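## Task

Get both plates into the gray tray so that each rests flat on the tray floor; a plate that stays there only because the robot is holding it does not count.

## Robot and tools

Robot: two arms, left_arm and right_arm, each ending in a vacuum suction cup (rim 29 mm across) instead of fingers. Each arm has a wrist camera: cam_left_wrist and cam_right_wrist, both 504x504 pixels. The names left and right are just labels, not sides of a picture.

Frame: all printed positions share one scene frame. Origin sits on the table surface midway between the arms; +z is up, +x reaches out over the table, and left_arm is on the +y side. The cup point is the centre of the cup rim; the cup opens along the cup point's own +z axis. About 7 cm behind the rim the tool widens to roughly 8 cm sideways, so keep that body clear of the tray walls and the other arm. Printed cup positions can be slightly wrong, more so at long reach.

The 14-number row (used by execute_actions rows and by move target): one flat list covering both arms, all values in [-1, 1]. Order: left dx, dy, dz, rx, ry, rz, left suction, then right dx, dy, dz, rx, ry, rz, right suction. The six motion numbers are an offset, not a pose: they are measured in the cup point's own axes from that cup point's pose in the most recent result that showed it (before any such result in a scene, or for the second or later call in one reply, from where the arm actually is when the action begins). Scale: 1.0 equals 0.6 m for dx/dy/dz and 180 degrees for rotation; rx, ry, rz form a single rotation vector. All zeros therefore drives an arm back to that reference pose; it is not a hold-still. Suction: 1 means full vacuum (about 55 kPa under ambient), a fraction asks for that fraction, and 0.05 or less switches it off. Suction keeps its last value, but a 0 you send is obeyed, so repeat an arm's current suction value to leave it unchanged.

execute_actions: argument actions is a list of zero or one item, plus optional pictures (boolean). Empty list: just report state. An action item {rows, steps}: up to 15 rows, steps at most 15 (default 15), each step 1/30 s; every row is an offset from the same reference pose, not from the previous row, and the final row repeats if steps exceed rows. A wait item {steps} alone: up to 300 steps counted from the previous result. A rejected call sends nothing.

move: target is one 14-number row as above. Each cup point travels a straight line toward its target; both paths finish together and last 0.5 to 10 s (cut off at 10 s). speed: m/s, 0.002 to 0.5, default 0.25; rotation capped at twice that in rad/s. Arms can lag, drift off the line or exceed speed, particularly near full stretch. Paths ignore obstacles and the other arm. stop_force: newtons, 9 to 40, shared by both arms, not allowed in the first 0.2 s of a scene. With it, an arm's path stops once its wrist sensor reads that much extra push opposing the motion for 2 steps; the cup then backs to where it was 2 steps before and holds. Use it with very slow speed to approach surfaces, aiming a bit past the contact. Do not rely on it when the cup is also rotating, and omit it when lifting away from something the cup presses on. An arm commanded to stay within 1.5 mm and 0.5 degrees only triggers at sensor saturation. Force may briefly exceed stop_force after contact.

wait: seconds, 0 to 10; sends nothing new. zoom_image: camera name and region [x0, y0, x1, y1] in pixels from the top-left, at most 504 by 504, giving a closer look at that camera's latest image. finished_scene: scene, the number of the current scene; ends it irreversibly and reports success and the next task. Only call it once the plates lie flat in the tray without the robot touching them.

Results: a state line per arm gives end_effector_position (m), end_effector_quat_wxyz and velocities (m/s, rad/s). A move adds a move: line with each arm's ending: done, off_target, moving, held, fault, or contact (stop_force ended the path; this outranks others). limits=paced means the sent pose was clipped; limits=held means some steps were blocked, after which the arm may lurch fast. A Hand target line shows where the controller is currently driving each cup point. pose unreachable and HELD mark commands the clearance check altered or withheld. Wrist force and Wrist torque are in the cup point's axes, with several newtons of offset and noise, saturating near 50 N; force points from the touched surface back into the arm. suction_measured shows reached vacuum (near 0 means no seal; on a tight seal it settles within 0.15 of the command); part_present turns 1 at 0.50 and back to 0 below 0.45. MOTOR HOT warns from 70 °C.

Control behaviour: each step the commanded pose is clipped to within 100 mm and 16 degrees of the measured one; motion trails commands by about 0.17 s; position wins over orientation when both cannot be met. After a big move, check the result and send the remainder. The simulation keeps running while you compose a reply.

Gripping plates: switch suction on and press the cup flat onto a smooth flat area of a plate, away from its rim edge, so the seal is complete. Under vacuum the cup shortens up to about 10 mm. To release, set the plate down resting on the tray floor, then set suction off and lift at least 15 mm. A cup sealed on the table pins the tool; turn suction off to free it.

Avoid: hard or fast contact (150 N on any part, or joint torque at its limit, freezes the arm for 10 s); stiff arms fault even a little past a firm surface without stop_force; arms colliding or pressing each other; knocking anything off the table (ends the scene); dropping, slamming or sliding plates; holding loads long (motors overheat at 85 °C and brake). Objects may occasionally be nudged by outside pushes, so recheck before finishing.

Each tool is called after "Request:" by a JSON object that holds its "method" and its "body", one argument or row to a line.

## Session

Request:
{"method": "move", "body": {
  "target": [0,0,-0.3,0,0,0,0,0,0,-0.3,0,0,0,0]
}}

Scene clock: 1.30 s of 7200.00 s.
left_arm: end_effector_position=(+0.3571, +0.3959, +0.4084) suction_measured=0.00 part_present=0 end_effector_quat_wxyz=(+0.001, -0.169, +0.986, -0.001) end_effector_velocity=(+0.000, -0.000, +0.002) end_effector_angular_velocity=(+0.000, +0.002, +0.000) | right_arm: end_effector_position=(+0.4783, -0.3159, +0.4073) suction_measured=0.00 part_present=0 end_effector_quat_wxyz=(+0.000, +0.168, +0.986, +0.001) end_effector_velocity=(+0.000, -0.000, +0.002) end_effector_angular_velocity=(+0.000, +0.002, -0.001)
Joint positions: left_arm=[-0.317 -1.76   1.606 -1.419 -1.571 -0.841] | right_arm=[-0.314 -1.758  1.606 -1.419 -1.569  0.208]
Joint velocities: left_arm=[ 0.     0.002 -0.007  0.006 -0.     0.   ] | right_arm=[-0.001  0.003 -0.007  0.006 -0.    -0.   ]
Motor temperatures (°C, as the motors report them): left_arm=[34 33 32 40 36 37] | right_arm=[31 33 34 44 39 41]
Wrist force (N, on the end effector, along its own x y z axes, offset not removed): left_arm=[3.4 0.2 1.7] | right_arm=[2.0 1.4 -1.0]
Wrist torque (N m, same axes, about the end effector's origin, offset not removed): left_arm=[-0.09 -0.33 0.07] | right_arm=[0.09 -0.30 -0.10]
Hand target (left_arm): +0.357, +0.396, +0.409; +0.001, -0.169, +0.986, -0.001
Hand target (right_arm): +0.478, -0.316, +0.407; +0.000, +0.168, +0.986, +0.001
Off the commanded pose (left_arm): 0.000 m, 0 deg.
Off the commanded pose (right_arm): 0.000 m, 0 deg.
move: done

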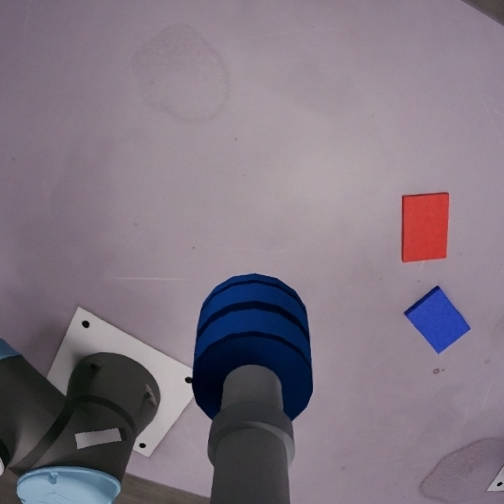

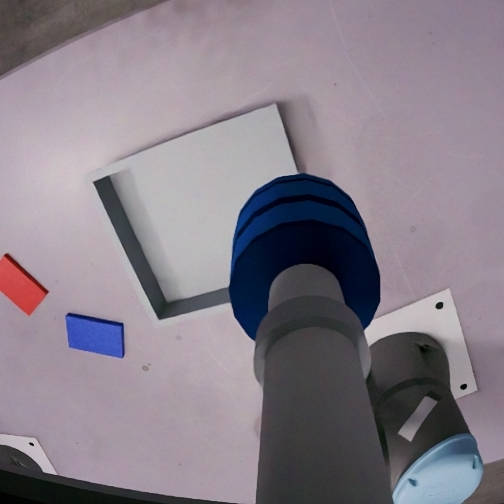

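Request:
{"method": "move", "body": {
  "target": [-0.2,0.3,0,0,0,0,0,0.58,0.467,0.53,0,0,0,0],
  "speed": 0.35
}}

Scene clock: 8.20 s of 7200.00 s.
left_arm: end_effector_position=(+0.4107, +0.6055, +0.4084) suction_measured=0.00 part_present=0 end_effector_quat_wxyz=(+0.001, -0.169, +0.986, -0.000) end_effector_velocity=(+0.000, +0.001, -0.000) end_effector_angular_velocity=(+0.000, +0.000, +0.001) | right_arm: end_effector_position=(+0.2423, +0.0642, +0.0891) suction_measured=0.00 part_present=0 end_effector_quat_wxyz=(-0.001, +0.168, +0.986, +0.000) end_effector_velocity=(+0.000, +0.001, -0.001) end_effector_angular_velocity=(+0.000, -0.001, -0.002)
Joint positions: left_arm=[ 0.179 -1.605  1.469 -1.438 -1.571 -0.346] | right_arm=[ 0.729 -1.375  2.094 -2.29  -1.569  1.251]
Joint velocities: left_arm=[ 0.002  0.001 -0.001  0.     0.     0.001] | right_arm=[ 0.002  0.004 -0.003 -0.002 -0.001  0.004]
Motor temperatures (°C, as the motors report them): left_arm=[34 33 32 40 36 37] | right_arm=[31 33 34 44 39 41]
Wrist force (N, on the end effector, along its own x y z axes, offset not removed): left_arm=[-0.2 -0.7 3.0] | right_arm=[3.5 -0.1 0.8]
Wrist torque (N m, same axes, about the end effector's origin, offset not removed): left_arm=[-0.16 0.36 0.00] | right_arm=[-0.08 -0.67 -0.08]
Hand target (left_arm): +0.411, +0.606, +0.408; +0.001, -0.169, +0.986, -0.000
Hand target (right_arm): +0.242, +0.064, +0.089; -0.001, +0.168, +0.986, +0.000
Off the commanded pose (left_arm): 0.000 m, 0 deg.
Off the commanded pose (right_arm): 0.001 m, 0 deg.
After step 90, 1.63 s passed at rest.
move: done

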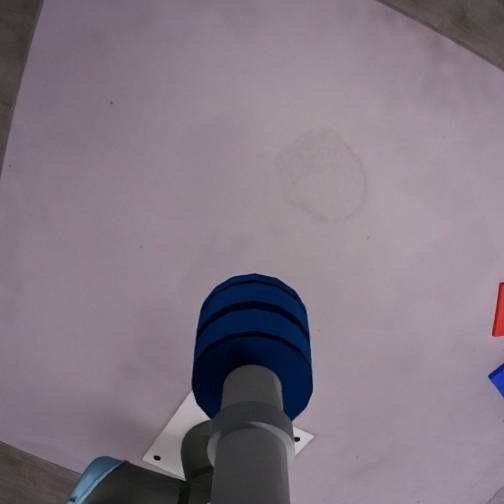

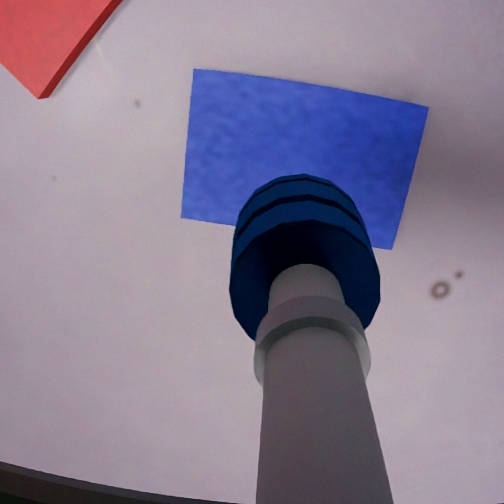

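Request:
{"method": "move", "body": {
  "target": [0,0,0,0,0,0,0,-0.005,0,0.11,0,0,0,0],
  "speed": 0.1
}}

Request:
{"method": "move", "body": {
  "target": [0,0,0,0,0,0,0,0,0,0.05,0,0,0,1],
  "speed": 0.01,
  "stop_force": 9
}}

Request:
{"method": "move", "body": {
  "target": [0,0,0,0,0,0,0,0,0,-0.2,0,0,0,1]
}}

Request:
{"method": "move", "body": {
  "target": [0,0,0,0,0,0,0,-0.358,-0.395,0,0,0,0.34,1],
  "speed": 0.3
}}

Scene clock: 14.70 s of 7200.00 s.
left_arm: end_effector_position=(+0.4107, +0.6055, +0.4084) suction_measured=0.00 part_present=0 end_effector_quat_wxyz=(+0.001, -0.169, +0.986, -0.000) end_effector_velocity=(+0.000, -0.001, -0.000) end_effector_angular_velocity=(-0.000, +0.000, -0.001) | right_arm: end_effector_position=(+0.2451, +0.0631, +0.0232) suction_measured=0.00 part_present=0 end_effector_quat_wxyz=(-0.001, +0.168, +0.986, +0.000) end_effector_velocity=(+0.001, -0.000, -0.002) end_effector_angular_velocity=(+0.000, -0.000, -0.000)
Joint positions: left_arm=[ 0.179 -1.605  1.469 -1.438 -1.571 -0.346] | right_arm=[ 0.723 -1.243  2.152 -2.48  -1.57   1.245]
Joint velocities: left_arm=[-0.002  0.     0.     0.    -0.    -0.   ] | right_arm=[-0.001  0.005  0.001 -0.006  0.    -0.001]
Motor temperatures (°C, as the motors report them): left_arm=[34 33 32 40 36 37] | right_arm=[31 33 34 44 39 41]
Wrist force (N, on the end effector, along its own x y z axes, offset not removed): left_arm=[-1.7 -1.9 2.8] | right_arm=[1.6 1.0 -1.6]
Wrist torque (N m, same axes, about the end effector's origin, offset not removed): left_arm=[-0.44 0.22 0.24] | right_arm=[0.01 -0.30 -0.16]
Hand target (left_arm): +0.411, +0.605, +0.408; +0.001, -0.169, +0.986, -0.000
Hand target (right_arm): +0.245, +0.063, +0.023; -0.001, +0.168, +0.986, +0.000
Off the commanded pose (left_arm): 0.000 m, 0 deg.
Off the commanded pose (right_arm): 0.000 m, 0 deg.
After step 90, 2.40 s passed at rest.
move: done

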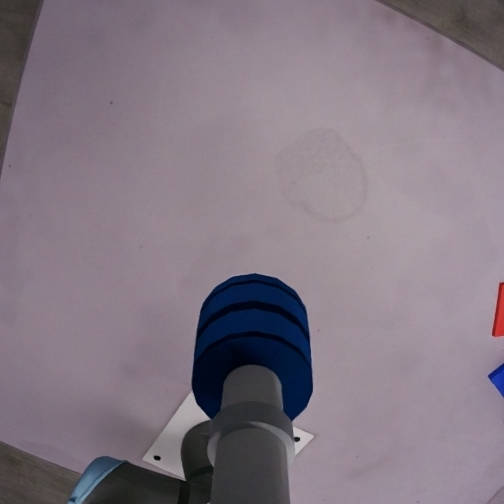

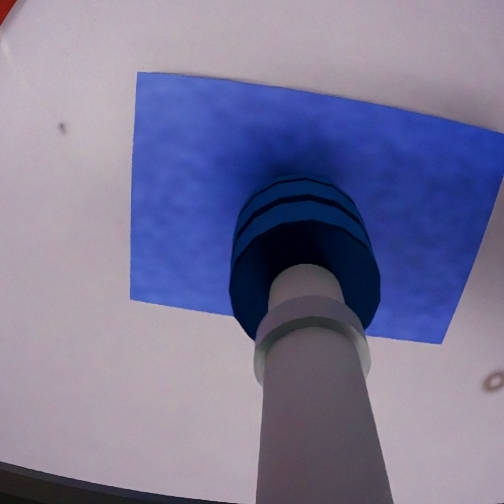

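Scene clock: 17.40 s of 7200.00 s.
left_arm: end_effector_position=(+0.4107, +0.6055, +0.4084) suction_measured=0.00 part_present=0 end_effector_quat_wxyz=(+0.001, -0.169, +0.986, -0.000) end_effector_velocity=(+0.000, -0.000, -0.000) end_effector_angular_velocity=(-0.000, +0.000, -0.000) | right_arm: end_effector_position=(+0.2450, +0.0631, +0.0000) suction_measured=0.98 part_present=1 end_effector_quat_wxyz=(-0.001, +0.168, +0.986, +0.000) end_effector_velocity=(-0.000, -0.001, +0.002) end_effector_angular_velocity=(-0.004, +0.003, -0.001)
Joint positions: left_arm=[ 0.179 -1.605  1.469 -1.438 -1.571 -0.346] | right_arm=[ 0.723 -1.19   2.166 -2.547 -1.57   1.245]
Joint velocities: left_arm=[-0.  0.  0. -0. -0.  0.] | right_arm=[-0.001 -0.006 -0.001  0.012  0.     0.   ]
Motor temperatures (°C, as the motors report them): left_arm=[34 33 32 40 36 37] | right_arm=[31 33 34 44 39 41]
Wrist force (N, on the end effector, along its own x y z axes, offset not removed): left_arm=[1.8 -0.1 -0.2] | right_arm=[1.0 4.0 -24.5]
Wrist torque (N m, same axes, about the end effector's origin, offset not removed): left_arm=[-0.21 -0.20 0.00] | right_arm=[-0.09 -0.38 -0.16]
Hand target (left_arm): +0.411, +0.605, +0.408; +0.001, -0.169, +0.986, -0.000
Hand target (right_arm): +0.245, +0.063, +0.000; -0.001, +0.168, +0.986, +0.000
Off the commanded pose (left_arm): 0.000 m, 0 deg.
Off the commanded pose (right_arm): 0.007 m, 0 deg.
move: contact (right_arm)

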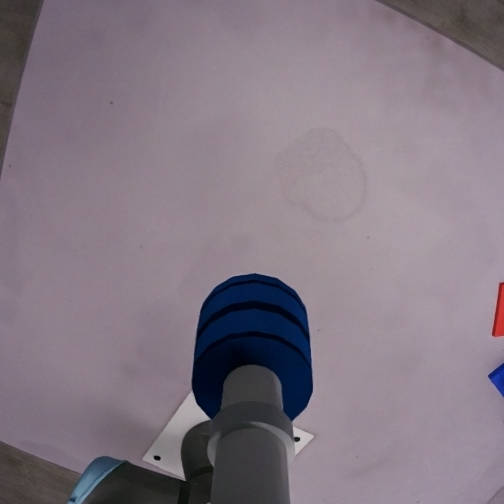

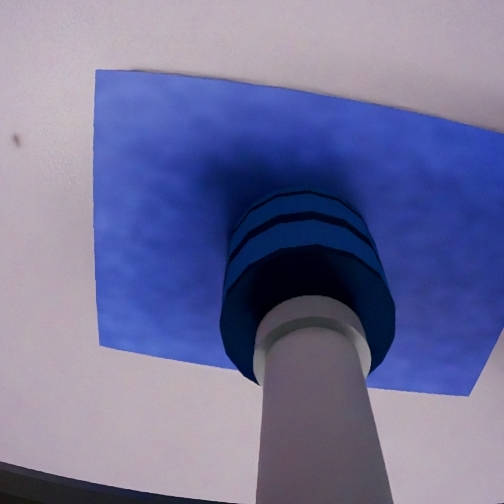

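Scene clock: 18.47 s of 7200.00 s.
left_arm: end_effector_position=(+0.4107, +0.6055, +0.4084) suction_measured=0.00 part_present=0 end_effector_quat_wxyz=(+0.001, -0.169, +0.986, -0.000) end_effector_velocity=(+0.000, -0.001, +0.000) end_effector_angular_velocity=(-0.001, +0.000, -0.002) | right_arm: end_effector_position=(+0.2451, +0.0632, +0.1200) suction_measured=0.96 part_present=1 end_effector_quat_wxyz=(-0.001, +0.168, +0.986, +0.000) end_effector_velocity=(+0.000, -0.000, +0.002) end_effector_angular_velocity=(-0.001, -0.000, -0.000)
Joint positions: left_arm=[ 0.179 -1.605  1.469 -1.438 -1.571 -0.346] | right_arm=[ 0.723 -1.427  2.057 -2.201 -1.569  1.245]
Joint velocities: left_arm=[-0.002 -0.    -0.     0.    -0.001  0.   ] | right_arm=[-0.001 -0.003 -0.003  0.007 -0.001 -0.001]
Motor temperatures (°C, as the motors report them): left_arm=[34 33 32 40 36 37] | right_arm=[31 33 34 44 39 41]
Wrist force (N, on the end effector, along its own x y z axes, offset not removed): left_arm=[-3.2 1.5 2.5] | right_arm=[3.1 0.8 0.8]
Wrist torque (N m, same axes, about the end effector's origin, offset not removed): left_arm=[0.11 0.62 -0.15] | right_arm=[-0.12 -0.64 -0.23]
Hand target (left_arm): +0.411, +0.605, +0.408; +0.001, -0.169, +0.986, -0.000
Hand target (right_arm): +0.245, +0.063, +0.120; -0.001, +0.168, +0.986, +0.000
Off the commanded pose (left_arm): 0.000 m, 0 deg.
Off the commanded pose (right_arm): 0.000 m, 0 deg.
move: done

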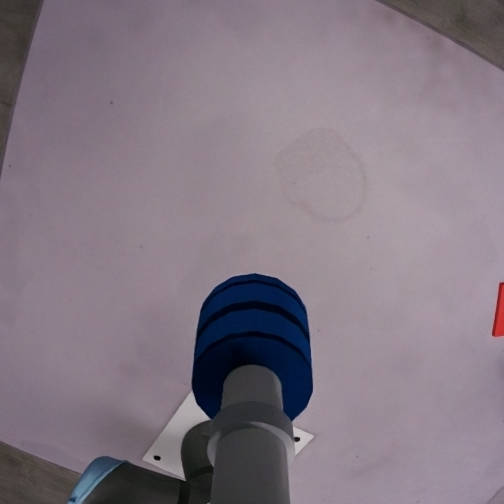

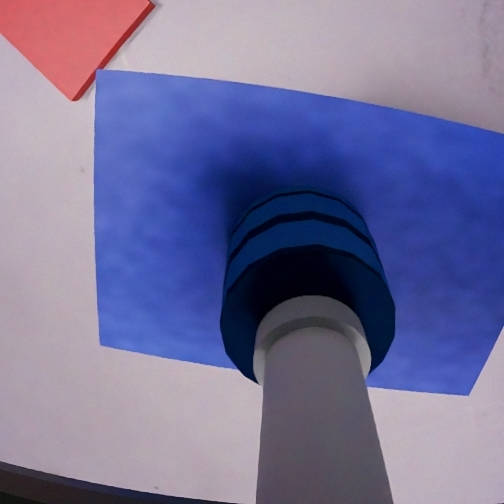

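Scene clock: 20.83 s of 7200.00 s.
left_arm: end_effector_position=(+0.4107, +0.6055, +0.4084) suction_measured=0.00 part_present=0 end_effector_quat_wxyz=(+0.001, -0.169, +0.986, -0.000) end_effector_velocity=(+0.000, +0.000, +0.000) end_effector_angular_velocity=(+0.000, -0.001, +0.001) | right_arm: end_effector_position=(+0.3695, -0.2318, +0.1202) suction_measured=0.99 part_present=1 end_effector_quat_wxyz=(-0.000, +0.647, +0.763, +0.001) end_effector_velocity=(+0.001, -0.002, -0.000) end_effector_angular_velocity=(+0.000, +0.001, -0.006)
Joint positions: left_arm=[ 0.179 -1.605  1.469 -1.438 -1.571 -0.346] | right_arm=[-0.091 -1.793  2.403 -2.181 -1.569  1.499]
Joint velocities: left_arm=[ 0.001  0.    -0.    -0.     0.     0.   ] | right_arm=[-0.005  0.     0.     0.     0.     0.001]
Motor temperatures (°C, as the motors report them): left_arm=[34 33 32 40 36 37] | right_arm=[31 33 34 44 39 41]
Wrist force (N, on the end effector, along its own x y z axes, offset not removed): left_arm=[-3.0 -3.4 5.3] | right_arm=[3.2 2.2 0.9]
Wrist torque (N m, same axes, about the end effector's origin, offset not removed): left_arm=[-0.62 0.65 0.05] | right_arm=[0.29 -0.47 -0.07]
Hand target (left_arm): +0.411, +0.605, +0.408; +0.001, -0.169, +0.986, -0.000
Hand target (right_arm): +0.370, -0.232, +0.120; -0.000, +0.647, +0.763, +0.001
Off the commanded pose (left_arm): 0.000 m, 0 deg.
Off the commanded pose (right_arm): 0.001 m, 0 deg.
move: done

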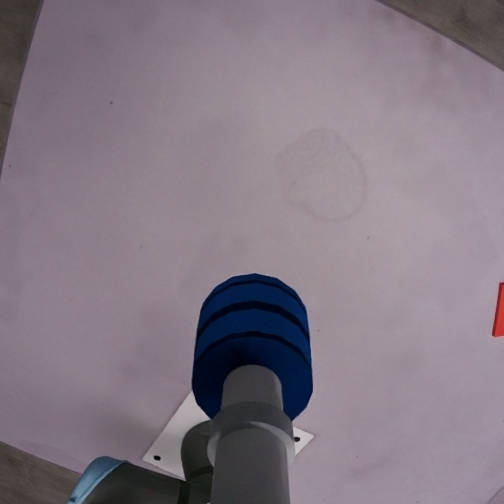

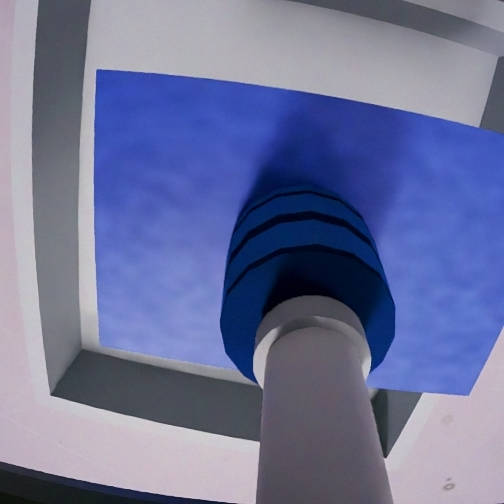

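Request:
{"method": "move", "body": {
  "target": [0,0,0,0,0,0,0,-0.025,0,0.16,0,0,0,1],
  "speed": 0.06,
  "stop_force": 10
}}

Request:
{"method": "move", "body": {
  "target": [0,0,0,0,0,0,0,0,0,0.05,0,0,0,1],
  "speed": 0.01,
  "stop_force": 9
}}

Request:
{"method": "execute_actions", "body": {
  "actions": [
    {"rows":[[0,0,0,0,0,0,0,0,0,-0.003,0,0,0,0]],"steps":8}
  ]
}}

Request:
{"method": "move", "body": {
  "target": [0,0,0,0,0,0,0,0,0,-0.18,0,0,0,0]
}}

Request:
{"method": "move", "body": {
  "target": [0,0,0,0,0,0,0,0.633,0.077,0,0,0,-0.11,0],
  "speed": 0.35
}}

Scene clock: 36.33 s of 7200.00 s.
left_arm: end_effector_position=(+0.4107, +0.6055, +0.4084) suction_measured=0.00 part_present=0 end_effector_quat_wxyz=(+0.001, -0.169, +0.986, -0.000) end_effector_velocity=(+0.000, -0.001, -0.000) end_effector_angular_velocity=(-0.000, +0.000, -0.001) | right_arm: end_effector_position=(+0.3719, -0.2466, +0.0243) suction_measured=1.00 part_present=1 end_effector_quat_wxyz=(-0.000, +0.647, +0.763, +0.001) end_effector_velocity=(+0.000, +0.000, -0.002) end_effector_angular_velocity=(+0.000, +0.000, +0.002)
Joint positions: left_arm=[ 0.179 -1.605  1.469 -1.438 -1.571 -0.346] | right_arm=[-0.137 -1.541  2.546 -2.575 -1.569  1.453]
Joint velocities: left_arm=[-0.001  0.     0.    -0.    -0.    -0.   ] | right_arm=[ 0.001  0.008  0.002 -0.009  0.    -0.001]
Motor temperatures (°C, as the motors report them): left_arm=[34 33 32 40 36 37] | right_arm=[31 33 34 44 39 41]
Wrist force (N, on the end effector, along its own x y z axes, offset not removed): left_arm=[-0.5 1.1 -2.5] | right_arm=[2.6 1.7 0.1]
Wrist torque (N m, same axes, about the end effector's origin, offset not removed): left_arm=[-0.10 0.29 0.23] | right_arm=[0.10 -0.52 -0.23]
Hand target (left_arm): +0.411, +0.605, +0.408; +0.001, -0.169, +0.986, -0.000
Hand target (right_arm): +0.372, -0.247, +0.024; -0.000, +0.647, +0.763, +0.001
Off the commanded pose (left_arm): 0.000 m, 0 deg.
Off the commanded pose (right_arm): 0.000 m, 0 deg.
move: done

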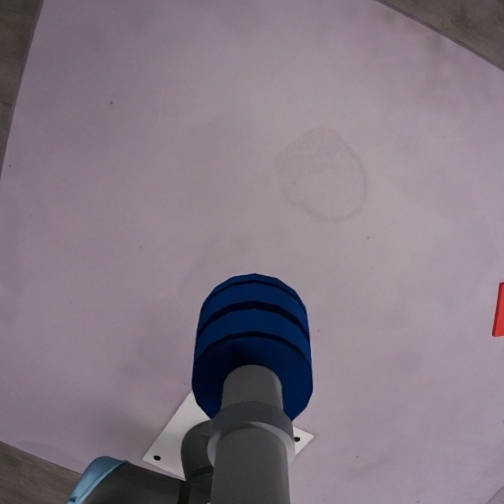

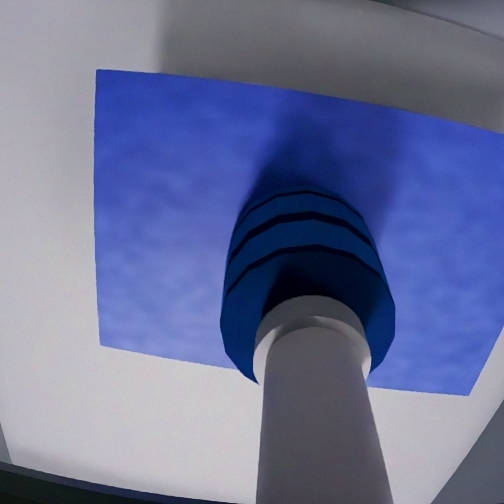

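Scene clock: 38.83 s of 7200.00 s.
left_arm: end_effector_position=(+0.4107, +0.6055, +0.4084) suction_measured=0.00 part_present=0 end_effector_quat_wxyz=(+0.001, -0.169, +0.986, -0.000) end_effector_velocity=(+0.000, -0.000, +0.000) end_effector_angular_velocity=(+0.000, -0.000, -0.001) | right_arm: end_effector_position=(+0.3718, -0.2467, +0.0031) suction_measured=0.96 part_present=1 end_effector_quat_wxyz=(-0.000, +0.647, +0.763, +0.000) end_effector_velocity=(-0.000, -0.001, +0.003) end_effector_angular_velocity=(-0.000, +0.003, -0.002)
Joint positions: left_arm=[ 0.179 -1.605  1.469 -1.438 -1.571 -0.346] | right_arm=[-0.137 -1.463  2.565 -2.673 -1.569  1.453]
Joint velocities: left_arm=[-0.001 -0.    -0.    -0.     0.     0.   ] | right_arm=[-0.002 -0.01  -0.003  0.016 -0.     0.001]
Motor temperatures (°C, as the motors report them): left_arm=[34 33 32 40 36 37] | right_arm=[31 33 34 44 39 41]
Wrist force (N, on the end effector, along its own x y z axes, offset not removed): left_arm=[-3.1 0.8 0.3] | right_arm=[1.6 -4.4 -27.7]
Wrist torque (N m, same axes, about the end effector's origin, offset not removed): left_arm=[0.07 0.50 0.12] | right_arm=[-0.13 -0.39 -0.13]
Hand target (left_arm): +0.411, +0.605, +0.408; +0.001, -0.169, +0.986, -0.000
Hand target (right_arm): +0.372, -0.247, +0.003; -0.000, +0.647, +0.763, +0.001
Off the commanded pose (left_arm): 0.000 m, 0 deg.
Off the commanded pose (right_arm): 0.009 m, 0 deg.
move: contact (right_arm)

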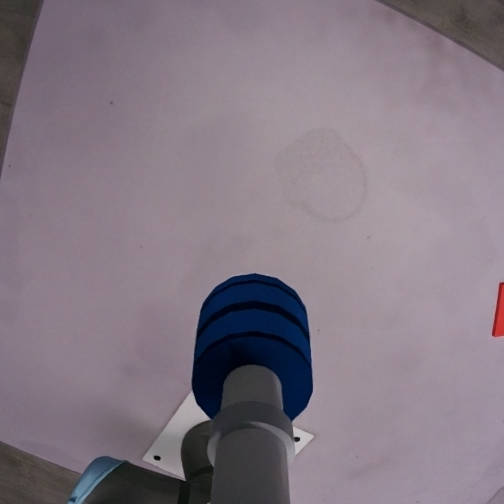

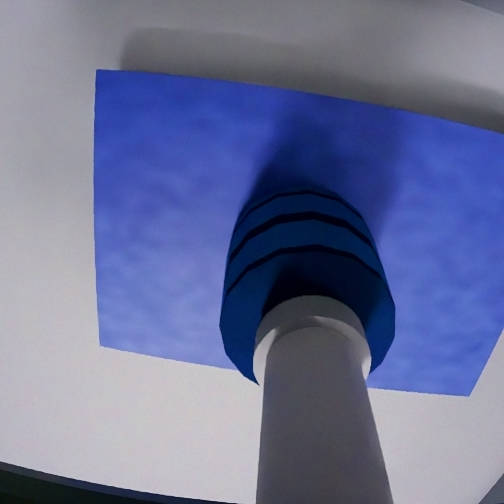

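Scene clock: 39.10 s of 7200.00 s.
left_arm: end_effector_position=(+0.4107, +0.6055, +0.4084) suction_measured=0.00 part_present=0 end_effector_quat_wxyz=(+0.001, -0.169, +0.986, -0.000) end_effector_velocity=(-0.000, +0.001, +0.000) end_effector_angular_velocity=(+0.000, +0.000, +0.001) | right_arm: end_effector_position=(+0.3718, -0.2467, +0.0047) suction_measured=0.00 part_present=0 end_effector_quat_wxyz=(-0.001, +0.647, +0.763, +0.000) end_effector_velocity=(+0.001, -0.000, +0.002) end_effector_angular_velocity=(+0.000, -0.002, -0.001)
Joint positions: left_arm=[ 0.179 -1.605  1.469 -1.438 -1.571 -0.346] | right_arm=[-0.137 -1.469  2.564 -2.665 -1.569  1.453]
Joint velocities: left_arm=[ 0.001 -0.    -0.     0.     0.     0.   ] | right_arm=[-0.001 -0.008 -0.002  0.008 -0.     0.   ]
Motor temperatures (°C, as the motors report them): left_arm=[34 33 32 40 36 37] | right_arm=[31 33 34 44 39 41]
Wrist force (N, on the end effector, along its own x y z axes, offset not removed): left_arm=[-0.6 -0.9 1.8] | right_arm=[2.9 2.2 -9.1]
Wrist torque (N m, same axes, about the end effector's origin, offset not removed): left_arm=[-0.13 0.25 0.07] | right_arm=[0.23 -0.56 -0.10]
Hand target (left_arm): +0.411, +0.605, +0.408; +0.001, -0.169, +0.986, -0.000
Hand target (right_arm): +0.372, -0.247, +0.005; -0.000, +0.647, +0.763, +0.000
Off the commanded pose (left_arm): 0.000 m, 0 deg.
Off the commanded pose (right_arm): 0.000 m, 0 deg.
Steps of this call (steps 1 to 8: all 8 steps of this action). Readings (end_effector_position | what the end effector reports):
1: left_arm (+0.4107, +0.6055, +0.4084) | right_arm (+0.3718, -0.2467, +0.0032) | left_arm suction_measured=0.00 part_present=0 | right_arm suction_measured=0.23 part_present=0
2: left_arm (+0.4107, +0.6055, +0.4084) | right_arm (+0.3718, -0.2467, +0.0035) | left_arm suction_measured=0.00 part_present=0 | right_arm suction_measured=0.00 part_present=0
4: left_arm (+0.4107, +0.6055, +0.4084) | right_arm (+0.3718, -0.2467, +0.0041) | left_arm suction_measured=0.00 part_present=0 | right_arm suction_measured=0.00 part_present=0
8: the state above

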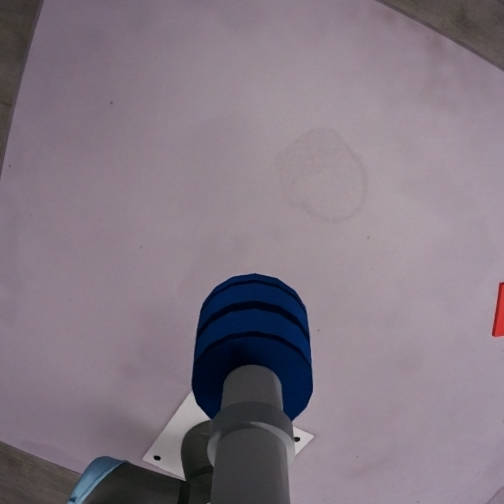

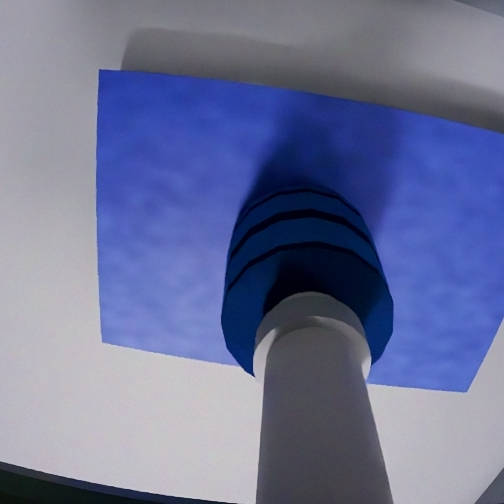

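Scene clock: 40.37 s of 7200.00 s.
left_arm: end_effector_position=(+0.4107, +0.6055, +0.4084) suction_measured=0.00 part_present=0 end_effector_quat_wxyz=(+0.001, -0.169, +0.986, -0.000) end_effector_velocity=(-0.000, +0.001, +0.000) end_effector_angular_velocity=(-0.000, -0.000, +0.002) | right_arm: end_effector_position=(+0.3719, -0.2466, +0.1128) suction_measured=0.00 part_present=0 end_effector_quat_wxyz=(-0.000, +0.647, +0.763, +0.001) end_effector_velocity=(-0.000, -0.000, +0.002) end_effector_angular_velocity=(+0.000, +0.003, +0.000)
Joint positions: left_arm=[ 0.179 -1.605  1.469 -1.438 -1.571 -0.346] | right_arm=[-0.137 -1.792  2.425 -2.205 -1.569  1.453]
Joint velocities: left_arm=[ 0.001 -0.    -0.    -0.    -0.    -0.   ] | right_arm=[-0.002 -0.005 -0.004  0.011  0.    -0.002]
Motor temperatures (°C, as the motors report them): left_arm=[34 33 32 40 36 37] | right_arm=[31 33 34 44 39 41]
Wrist force (N, on the end effector, along its own x y z axes, offset not removed): left_arm=[1.0 0.2 3.0] | right_arm=[1.7 -0.8 -1.4]
Wrist torque (N m, same axes, about the end effector's origin, offset not removed): left_arm=[0.05 -0.13 -0.03] | right_arm=[-0.23 -0.29 -0.19]
Hand target (left_arm): +0.411, +0.605, +0.408; +0.001, -0.169, +0.986, -0.000
Hand target (right_arm): +0.372, -0.247, +0.113; -0.000, +0.647, +0.763, +0.000
Off the commanded pose (left_arm): 0.000 m, 0 deg.
Off the commanded pose (right_arm): 0.000 m, 0 deg.
move: done

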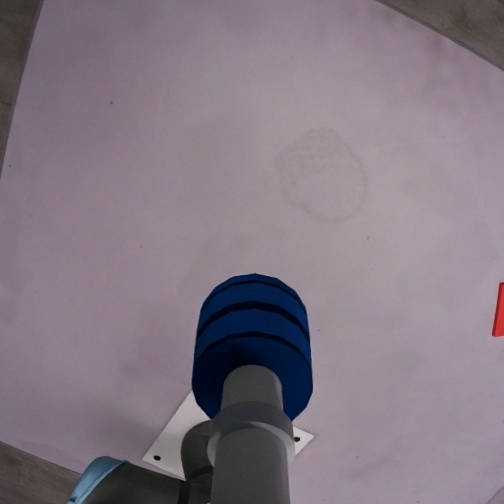

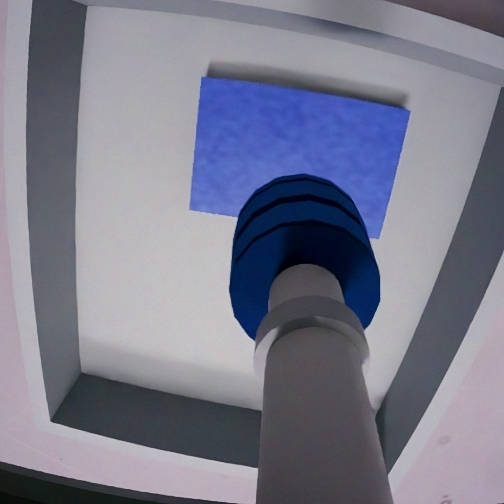

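Scene clock: 42.13 s of 7200.00 s.
left_arm: end_effector_position=(+0.4107, +0.6055, +0.4084) suction_measured=0.00 part_present=0 end_effector_quat_wxyz=(+0.001, -0.169, +0.986, -0.000) end_effector_velocity=(-0.000, +0.000, -0.000) end_effector_angular_velocity=(+0.000, +0.000, +0.001) | right_arm: end_effector_position=(+0.3546, +0.1358, +0.1124) suction_measured=0.00 part_present=0 end_effector_quat_wxyz=(-0.001, +0.506, +0.863, +0.000) end_effector_velocity=(+0.001, +0.001, +0.000) end_effector_angular_velocity=(-0.000, +0.000, +0.001)
Joint positions: left_arm=[ 0.179 -1.605  1.469 -1.438 -1.571 -0.346] | right_arm=[ 0.653 -1.176  1.741 -2.137 -1.569  1.898]
Joint velocities: left_arm=[ 0.001  0.     0.     0.     0.    -0.   ] | right_arm=[ 0.001  0.003 -0.005  0.002 -0.     0.   ]
Motor temperatures (°C, as the motors report them): left_arm=[34 33 32 40 36 37] | right_arm=[31 33 34 44 39 41]
Wrist force (N, on the end effector, along its own x y z axes, offset not removed): left_arm=[-0.7 3.6 3.0] | right_arm=[3.0 1.4 1.2]
Wrist torque (N m, same axes, about the end effector's origin, offset not removed): left_arm=[0.23 0.32 0.15] | right_arm=[0.13 -0.44 -0.19]
Hand target (left_arm): +0.411, +0.605, +0.408; +0.001, -0.169, +0.986, -0.000
Hand target (right_arm): +0.355, +0.136, +0.112; -0.001, +0.506, +0.863, +0.000
Off the commanded pose (left_arm): 0.000 m, 0 deg.
Off the commanded pose (right_arm): 0.001 m, 0 deg.
move: done

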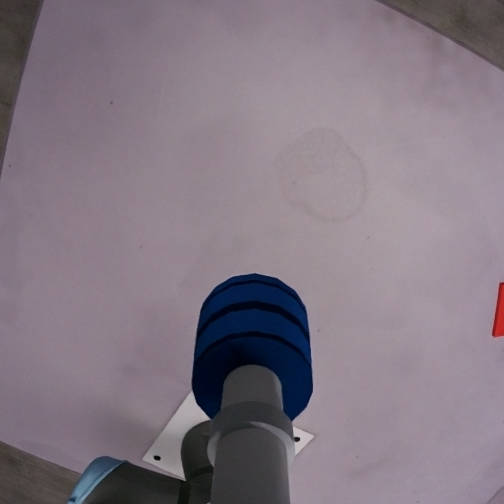

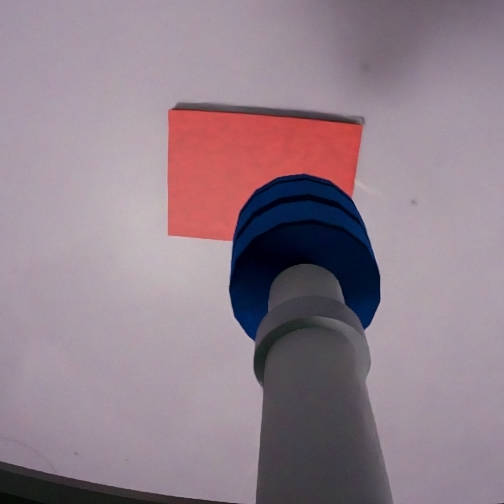

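Request:
{"method": "move", "body": {
  "target": [0,0,0,0,0,0,0,0.018,0.03,0.148,0,0,0,0],
  "speed": 0.1
}}

Request:
{"method": "move", "body": {
  "target": [0,0,0,0,0,0,0,0,0,0.05,0,0,0,1],
  "speed": 0.01,
  "stop_force": 9
}}

Request:
{"method": "move", "body": {
  "target": [0,0,0,0,0,0,0,0,0,-0.18,0,0,0,1]
}}

Request:
{"method": "move", "body": {
  "target": [0,0,0,0,0,0,0,-0.474,-0.252,0,0,0,0.09,1],
  "speed": 0.3
}}

Request:
{"method": "move", "body": {
  "target": [0,0,0,0,0,0,0,0,0,0.125,0,0,0,1],
  "speed": 0.03,
  "stop_force": 10
}}

Scene clock: 54.90 s of 7200.00 s.
left_arm: end_effector_position=(+0.4107, +0.6055, +0.4084) suction_measured=0.00 part_present=0 end_effector_quat_wxyz=(+0.001, -0.169, +0.986, -0.000) end_effector_velocity=(+0.000, +0.000, +0.000) end_effector_angular_velocity=(+0.001, -0.000, -0.000) | right_arm: end_effector_position=(+0.3650, +0.1539, +0.0237) suction_measured=0.00 part_present=0 end_effector_quat_wxyz=(-0.001, +0.506, +0.863, +0.000) end_effector_velocity=(-0.000, +0.001, -0.002) end_effector_angular_velocity=(+0.000, -0.000, -0.000)
Joint positions: left_arm=[ 0.179 -1.605  1.469 -1.438 -1.571 -0.346] | right_arm=[ 0.661 -1.006  1.75  -2.315 -1.569  1.905]
Joint velocities: left_arm=[-0.     0.    -0.     0.     0.001 -0.   ] | right_arm=[ 0.001  0.004 -0.001 -0.003  0.     0.001]
Motor temperatures (°C, as the motors report them): left_arm=[34 33 32 40 36 37] | right_arm=[31 33 34 44 39 41]
Wrist force (N, on the end effector, along its own x y z axes, offset not removed): left_arm=[-1.9 1.3 1.5] | right_arm=[1.1 0.5 -1.0]
Wrist torque (N m, same axes, about the end effector's origin, offset not removed): left_arm=[0.04 0.03 0.25] | right_arm=[-0.13 -0.29 -0.21]
Hand target (left_arm): +0.411, +0.605, +0.408; +0.001, -0.169, +0.986, -0.000
Hand target (right_arm): +0.365, +0.154, +0.023; -0.001, +0.506, +0.863, +0.000
Off the commanded pose (left_arm): 0.000 m, 0 deg.
Off the commanded pose (right_arm): 0.000 m, 0 deg.
After step 90, 8.40 s passed at rest.
move: done

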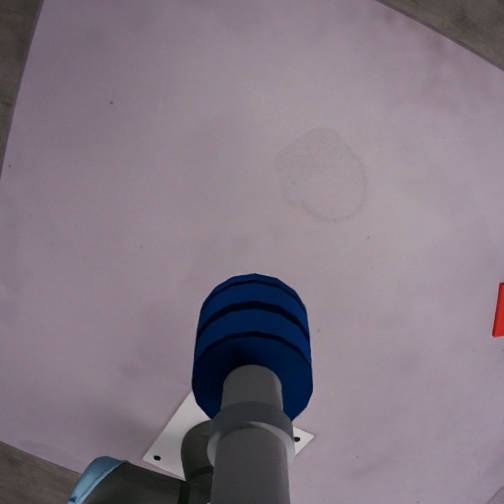

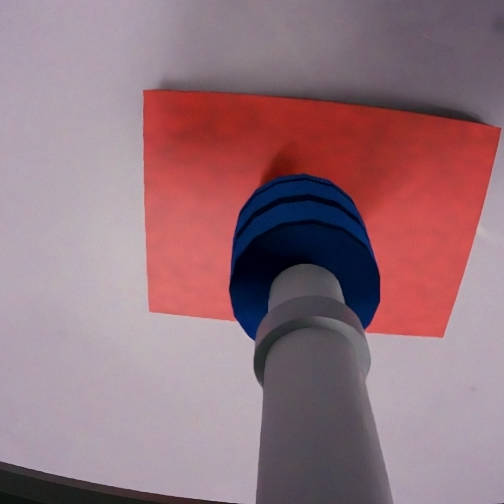

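Scene clock: 57.80 s of 7200.00 s.
left_arm: end_effector_position=(+0.4107, +0.6055, +0.4084) suction_measured=0.00 part_present=0 end_effector_quat_wxyz=(+0.001, -0.169, +0.986, -0.000) end_effector_velocity=(+0.000, +0.000, +0.000) end_effector_angular_velocity=(+0.001, -0.000, +0.000) | right_arm: end_effector_position=(+0.3649, +0.1539, -0.0016) suction_measured=0.98 part_present=1 end_effector_quat_wxyz=(-0.001, +0.506, +0.863, +0.000) end_effector_velocity=(-0.001, -0.001, +0.001) end_effector_angular_velocity=(-0.004, +0.004, +0.001)
Joint positions: left_arm=[ 0.179 -1.605  1.469 -1.438 -1.571 -0.346] | right_arm=[ 0.661 -0.964  1.763 -2.37  -1.569  1.905]
Joint velocities: left_arm=[ 0.    -0.    -0.    -0.     0.001  0.   ] | right_arm=[ 0.001 -0.004 -0.     0.009 -0.     0.   ]
Motor temperatures (°C, as the motors report them): left_arm=[34 33 32 40 36 37] | right_arm=[31 33 34 44 39 41]
Wrist force (N, on the end effector, along its own x y z axes, offset not removed): left_arm=[-2.6 1.2 0.5] | right_arm=[4.6 4.9 -27.8]
Wrist torque (N m, same axes, about the end effector's origin, offset not removed): left_arm=[-0.26 0.47 0.01] | right_arm=[0.06 -0.47 -0.22]
Hand target (left_arm): +0.411, +0.605, +0.408; +0.001, -0.169, +0.986, -0.000
Hand target (right_arm): +0.365, +0.154, -0.001; -0.001, +0.506, +0.863, +0.000
Off the commanded pose (left_arm): 0.000 m, 0 deg.
Off the commanded pose (right_arm): 0.005 m, 0 deg.
move: contact (right_arm)

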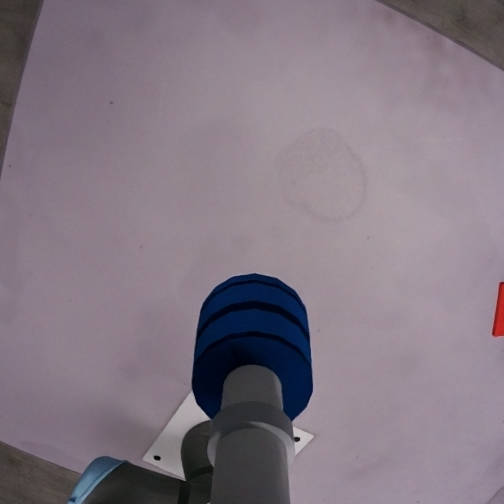

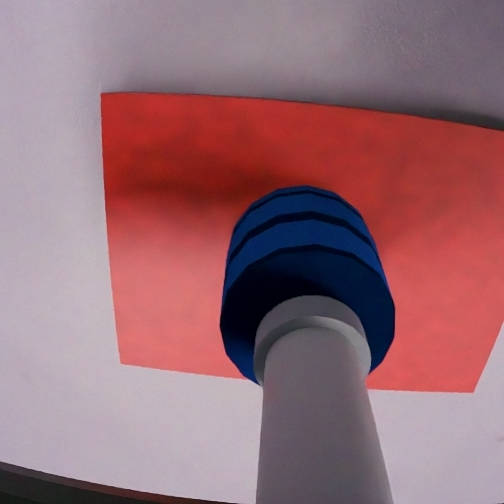

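Scene clock: 58.80 s of 7200.00 s.
left_arm: end_effector_position=(+0.4107, +0.6055, +0.4084) suction_measured=0.00 part_present=0 end_effector_quat_wxyz=(+0.001, -0.169, +0.986, -0.000) end_effector_velocity=(-0.000, +0.000, -0.000) end_effector_angular_velocity=(-0.001, +0.000, +0.001) | right_arm: end_effector_position=(+0.3649, +0.1540, +0.1063) suction_measured=0.98 part_present=1 end_effector_quat_wxyz=(-0.001, +0.506, +0.863, +0.000) end_effector_velocity=(+0.001, -0.000, +0.002) end_effector_angular_velocity=(-0.000, +0.000, -0.000)
Joint positions: left_arm=[ 0.179 -1.605  1.469 -1.438 -1.571 -0.346] | right_arm=[ 0.661 -1.125  1.682 -2.129 -1.569  1.905]
Joint velocities: left_arm=[ 0.001 -0.     0.    -0.    -0.001  0.   ] | right_arm=[-0.001 -0.002 -0.003  0.005 -0.    -0.001]
Motor temperatures (°C, as the motors report them): left_arm=[34 33 32 40 36 37] | right_arm=[31 33 34 44 39 41]
Wrist force (N, on the end effector, along its own x y z axes, offset not removed): left_arm=[-0.1 -6.1 3.2] | right_arm=[1.5 1.4 -1.9]
Wrist torque (N m, same axes, about the end effector's origin, offset not removed): left_arm=[-0.96 0.02 0.23] | right_arm=[0.09 -0.32 -0.17]
Hand target (left_arm): +0.411, +0.605, +0.408; +0.001, -0.169, +0.986, -0.000
Hand target (right_arm): +0.365, +0.154, +0.107; -0.001, +0.506, +0.863, +0.000
Off the commanded pose (left_arm): 0.000 m, 0 deg.
Off the commanded pose (right_arm): 0.000 m, 0 deg.
move: done

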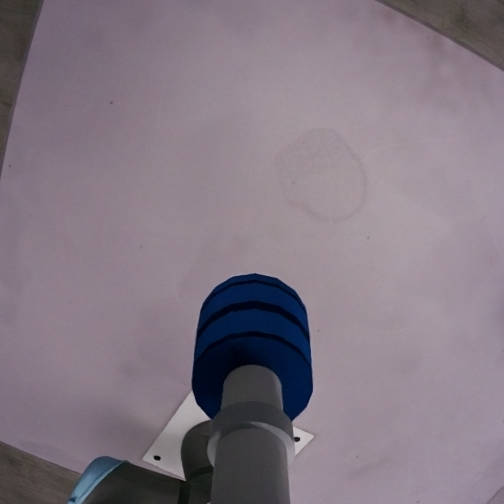

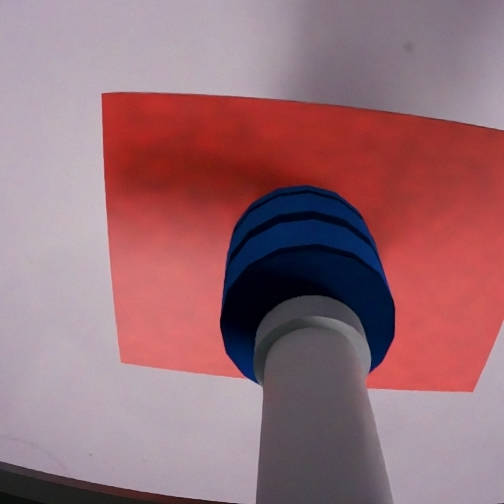

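Scene clock: 60.53 s of 7200.00 s.
left_arm: end_effector_position=(+0.4107, +0.6055, +0.4084) suction_measured=0.00 part_present=0 end_effector_quat_wxyz=(+0.001, -0.169, +0.986, -0.000) end_effector_velocity=(-0.000, +0.001, -0.000) end_effector_angular_velocity=(-0.000, +0.000, +0.001) | right_arm: end_effector_position=(+0.3723, -0.1681, +0.1066) suction_measured=0.98 part_present=1 end_effector_quat_wxyz=(-0.001, +0.622, +0.783, +0.001) end_effector_velocity=(+0.001, -0.002, +0.001) end_effector_angular_velocity=(+0.001, -0.001, -0.003)
Joint positions: left_arm=[ 0.179 -1.605  1.469 -1.438 -1.571 -0.346] | right_arm=[ 0.088 -1.661  2.343 -2.252 -1.569  1.616]
Joint velocities: left_arm=[ 0.001 -0.     0.    -0.    -0.     0.   ] | right_arm=[-0.007 -0.003  0.001  0.001  0.001 -0.004]
Motor temperatures (°C, as the motors report them): left_arm=[34 33 32 40 36 37] | right_arm=[31 33 34 44 39 41]
Wrist force (N, on the end effector, along its own x y z axes, offset not removed): left_arm=[-2.4 -3.1 1.5] | right_arm=[2.8 2.0 0.9]
Wrist torque (N m, same axes, about the end effector's origin, offset not removed): left_arm=[-0.68 0.51 0.23] | right_arm=[0.12 -0.42 -0.12]
Hand target (left_arm): +0.411, +0.605, +0.408; +0.001, -0.169, +0.986, -0.000
Hand target (right_arm): +0.372, -0.168, +0.107; -0.001, +0.622, +0.783, +0.001
Off the commanded pose (left_arm): 0.000 m, 0 deg.
Off the commanded pose (right_arm): 0.001 m, 0 deg.
move: done

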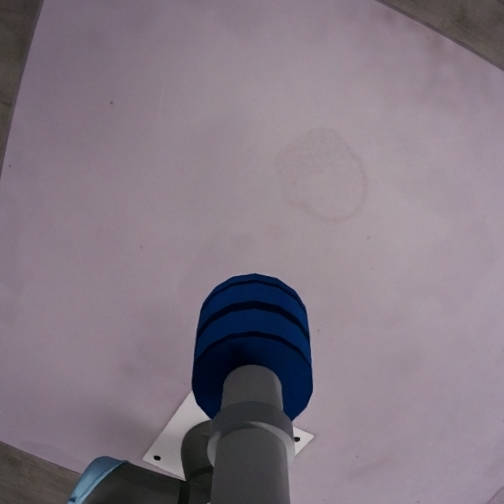

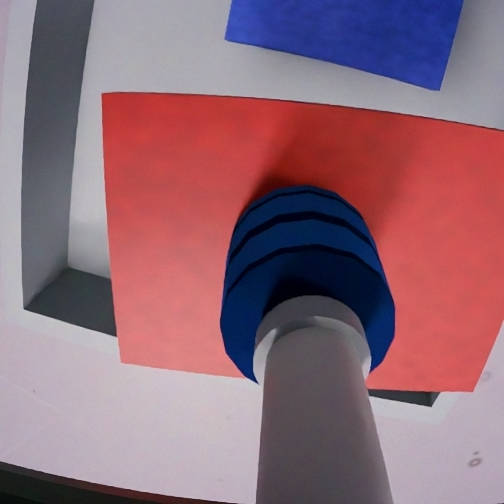

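Scene clock: 63.37 s of 7200.00 s.
left_arm: end_effector_position=(+0.4107, +0.6055, +0.4084) suction_measured=0.00 part_present=0 end_effector_quat_wxyz=(+0.001, -0.169, +0.986, -0.000) end_effector_velocity=(-0.000, +0.001, +0.000) end_effector_angular_velocity=(+0.000, -0.000, +0.002) | right_arm: end_effector_position=(+0.3723, -0.1681, +0.0317) suction_measured=0.98 part_present=1 end_effector_quat_wxyz=(-0.001, +0.622, +0.783, +0.001) end_effector_velocity=(+0.000, -0.000, -0.002) end_effector_angular_velocity=(-0.000, -0.000, -0.003)
Joint positions: left_arm=[ 0.179 -1.605  1.469 -1.438 -1.571 -0.346] | right_arm=[ 0.088 -1.472  2.434 -2.533 -1.569  1.616]
Joint velocities: left_arm=[ 0.002  0.     0.    -0.     0.    -0.   ] | right_arm=[-0.001  0.006  0.002 -0.008 -0.     0.002]
Motor temperatures (°C, as the motors report them): left_arm=[34 33 32 40 36 37] | right_arm=[31 33 34 44 39 41]
Wrist force (N, on the end effector, along its own x y z axes, offset not removed): left_arm=[-1.5 0.6 0.7] | right_arm=[4.1 0.5 1.4]
Wrist torque (N m, same axes, about the end effector's origin, offset not removed): left_arm=[0.14 0.35 0.28] | right_arm=[0.10 -0.64 -0.28]
Hand target (left_arm): +0.411, +0.605, +0.408; +0.001, -0.169, +0.986, -0.000
Hand target (right_arm): +0.372, -0.168, +0.032; -0.001, +0.622, +0.783, +0.001
Off the commanded pose (left_arm): 0.000 m, 0 deg.
Off the commanded pose (right_arm): 0.000 m, 0 deg.
move: done

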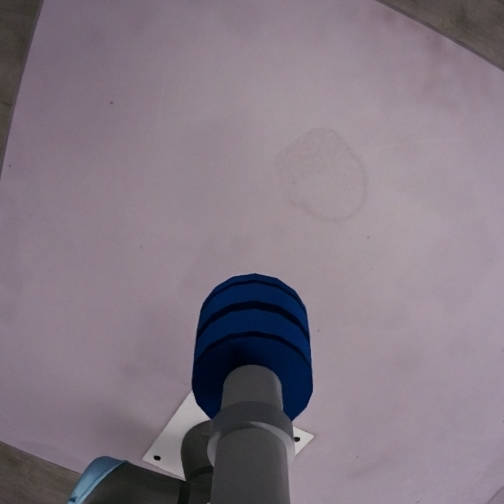

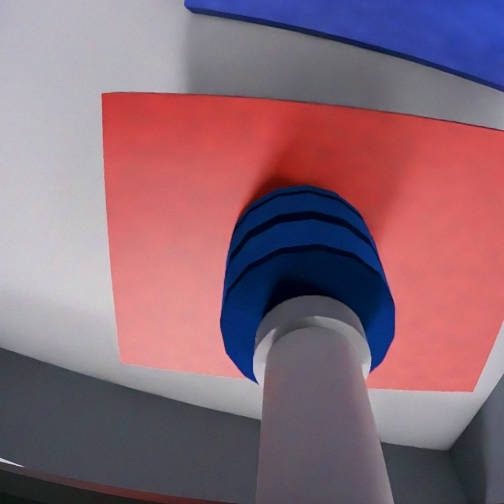

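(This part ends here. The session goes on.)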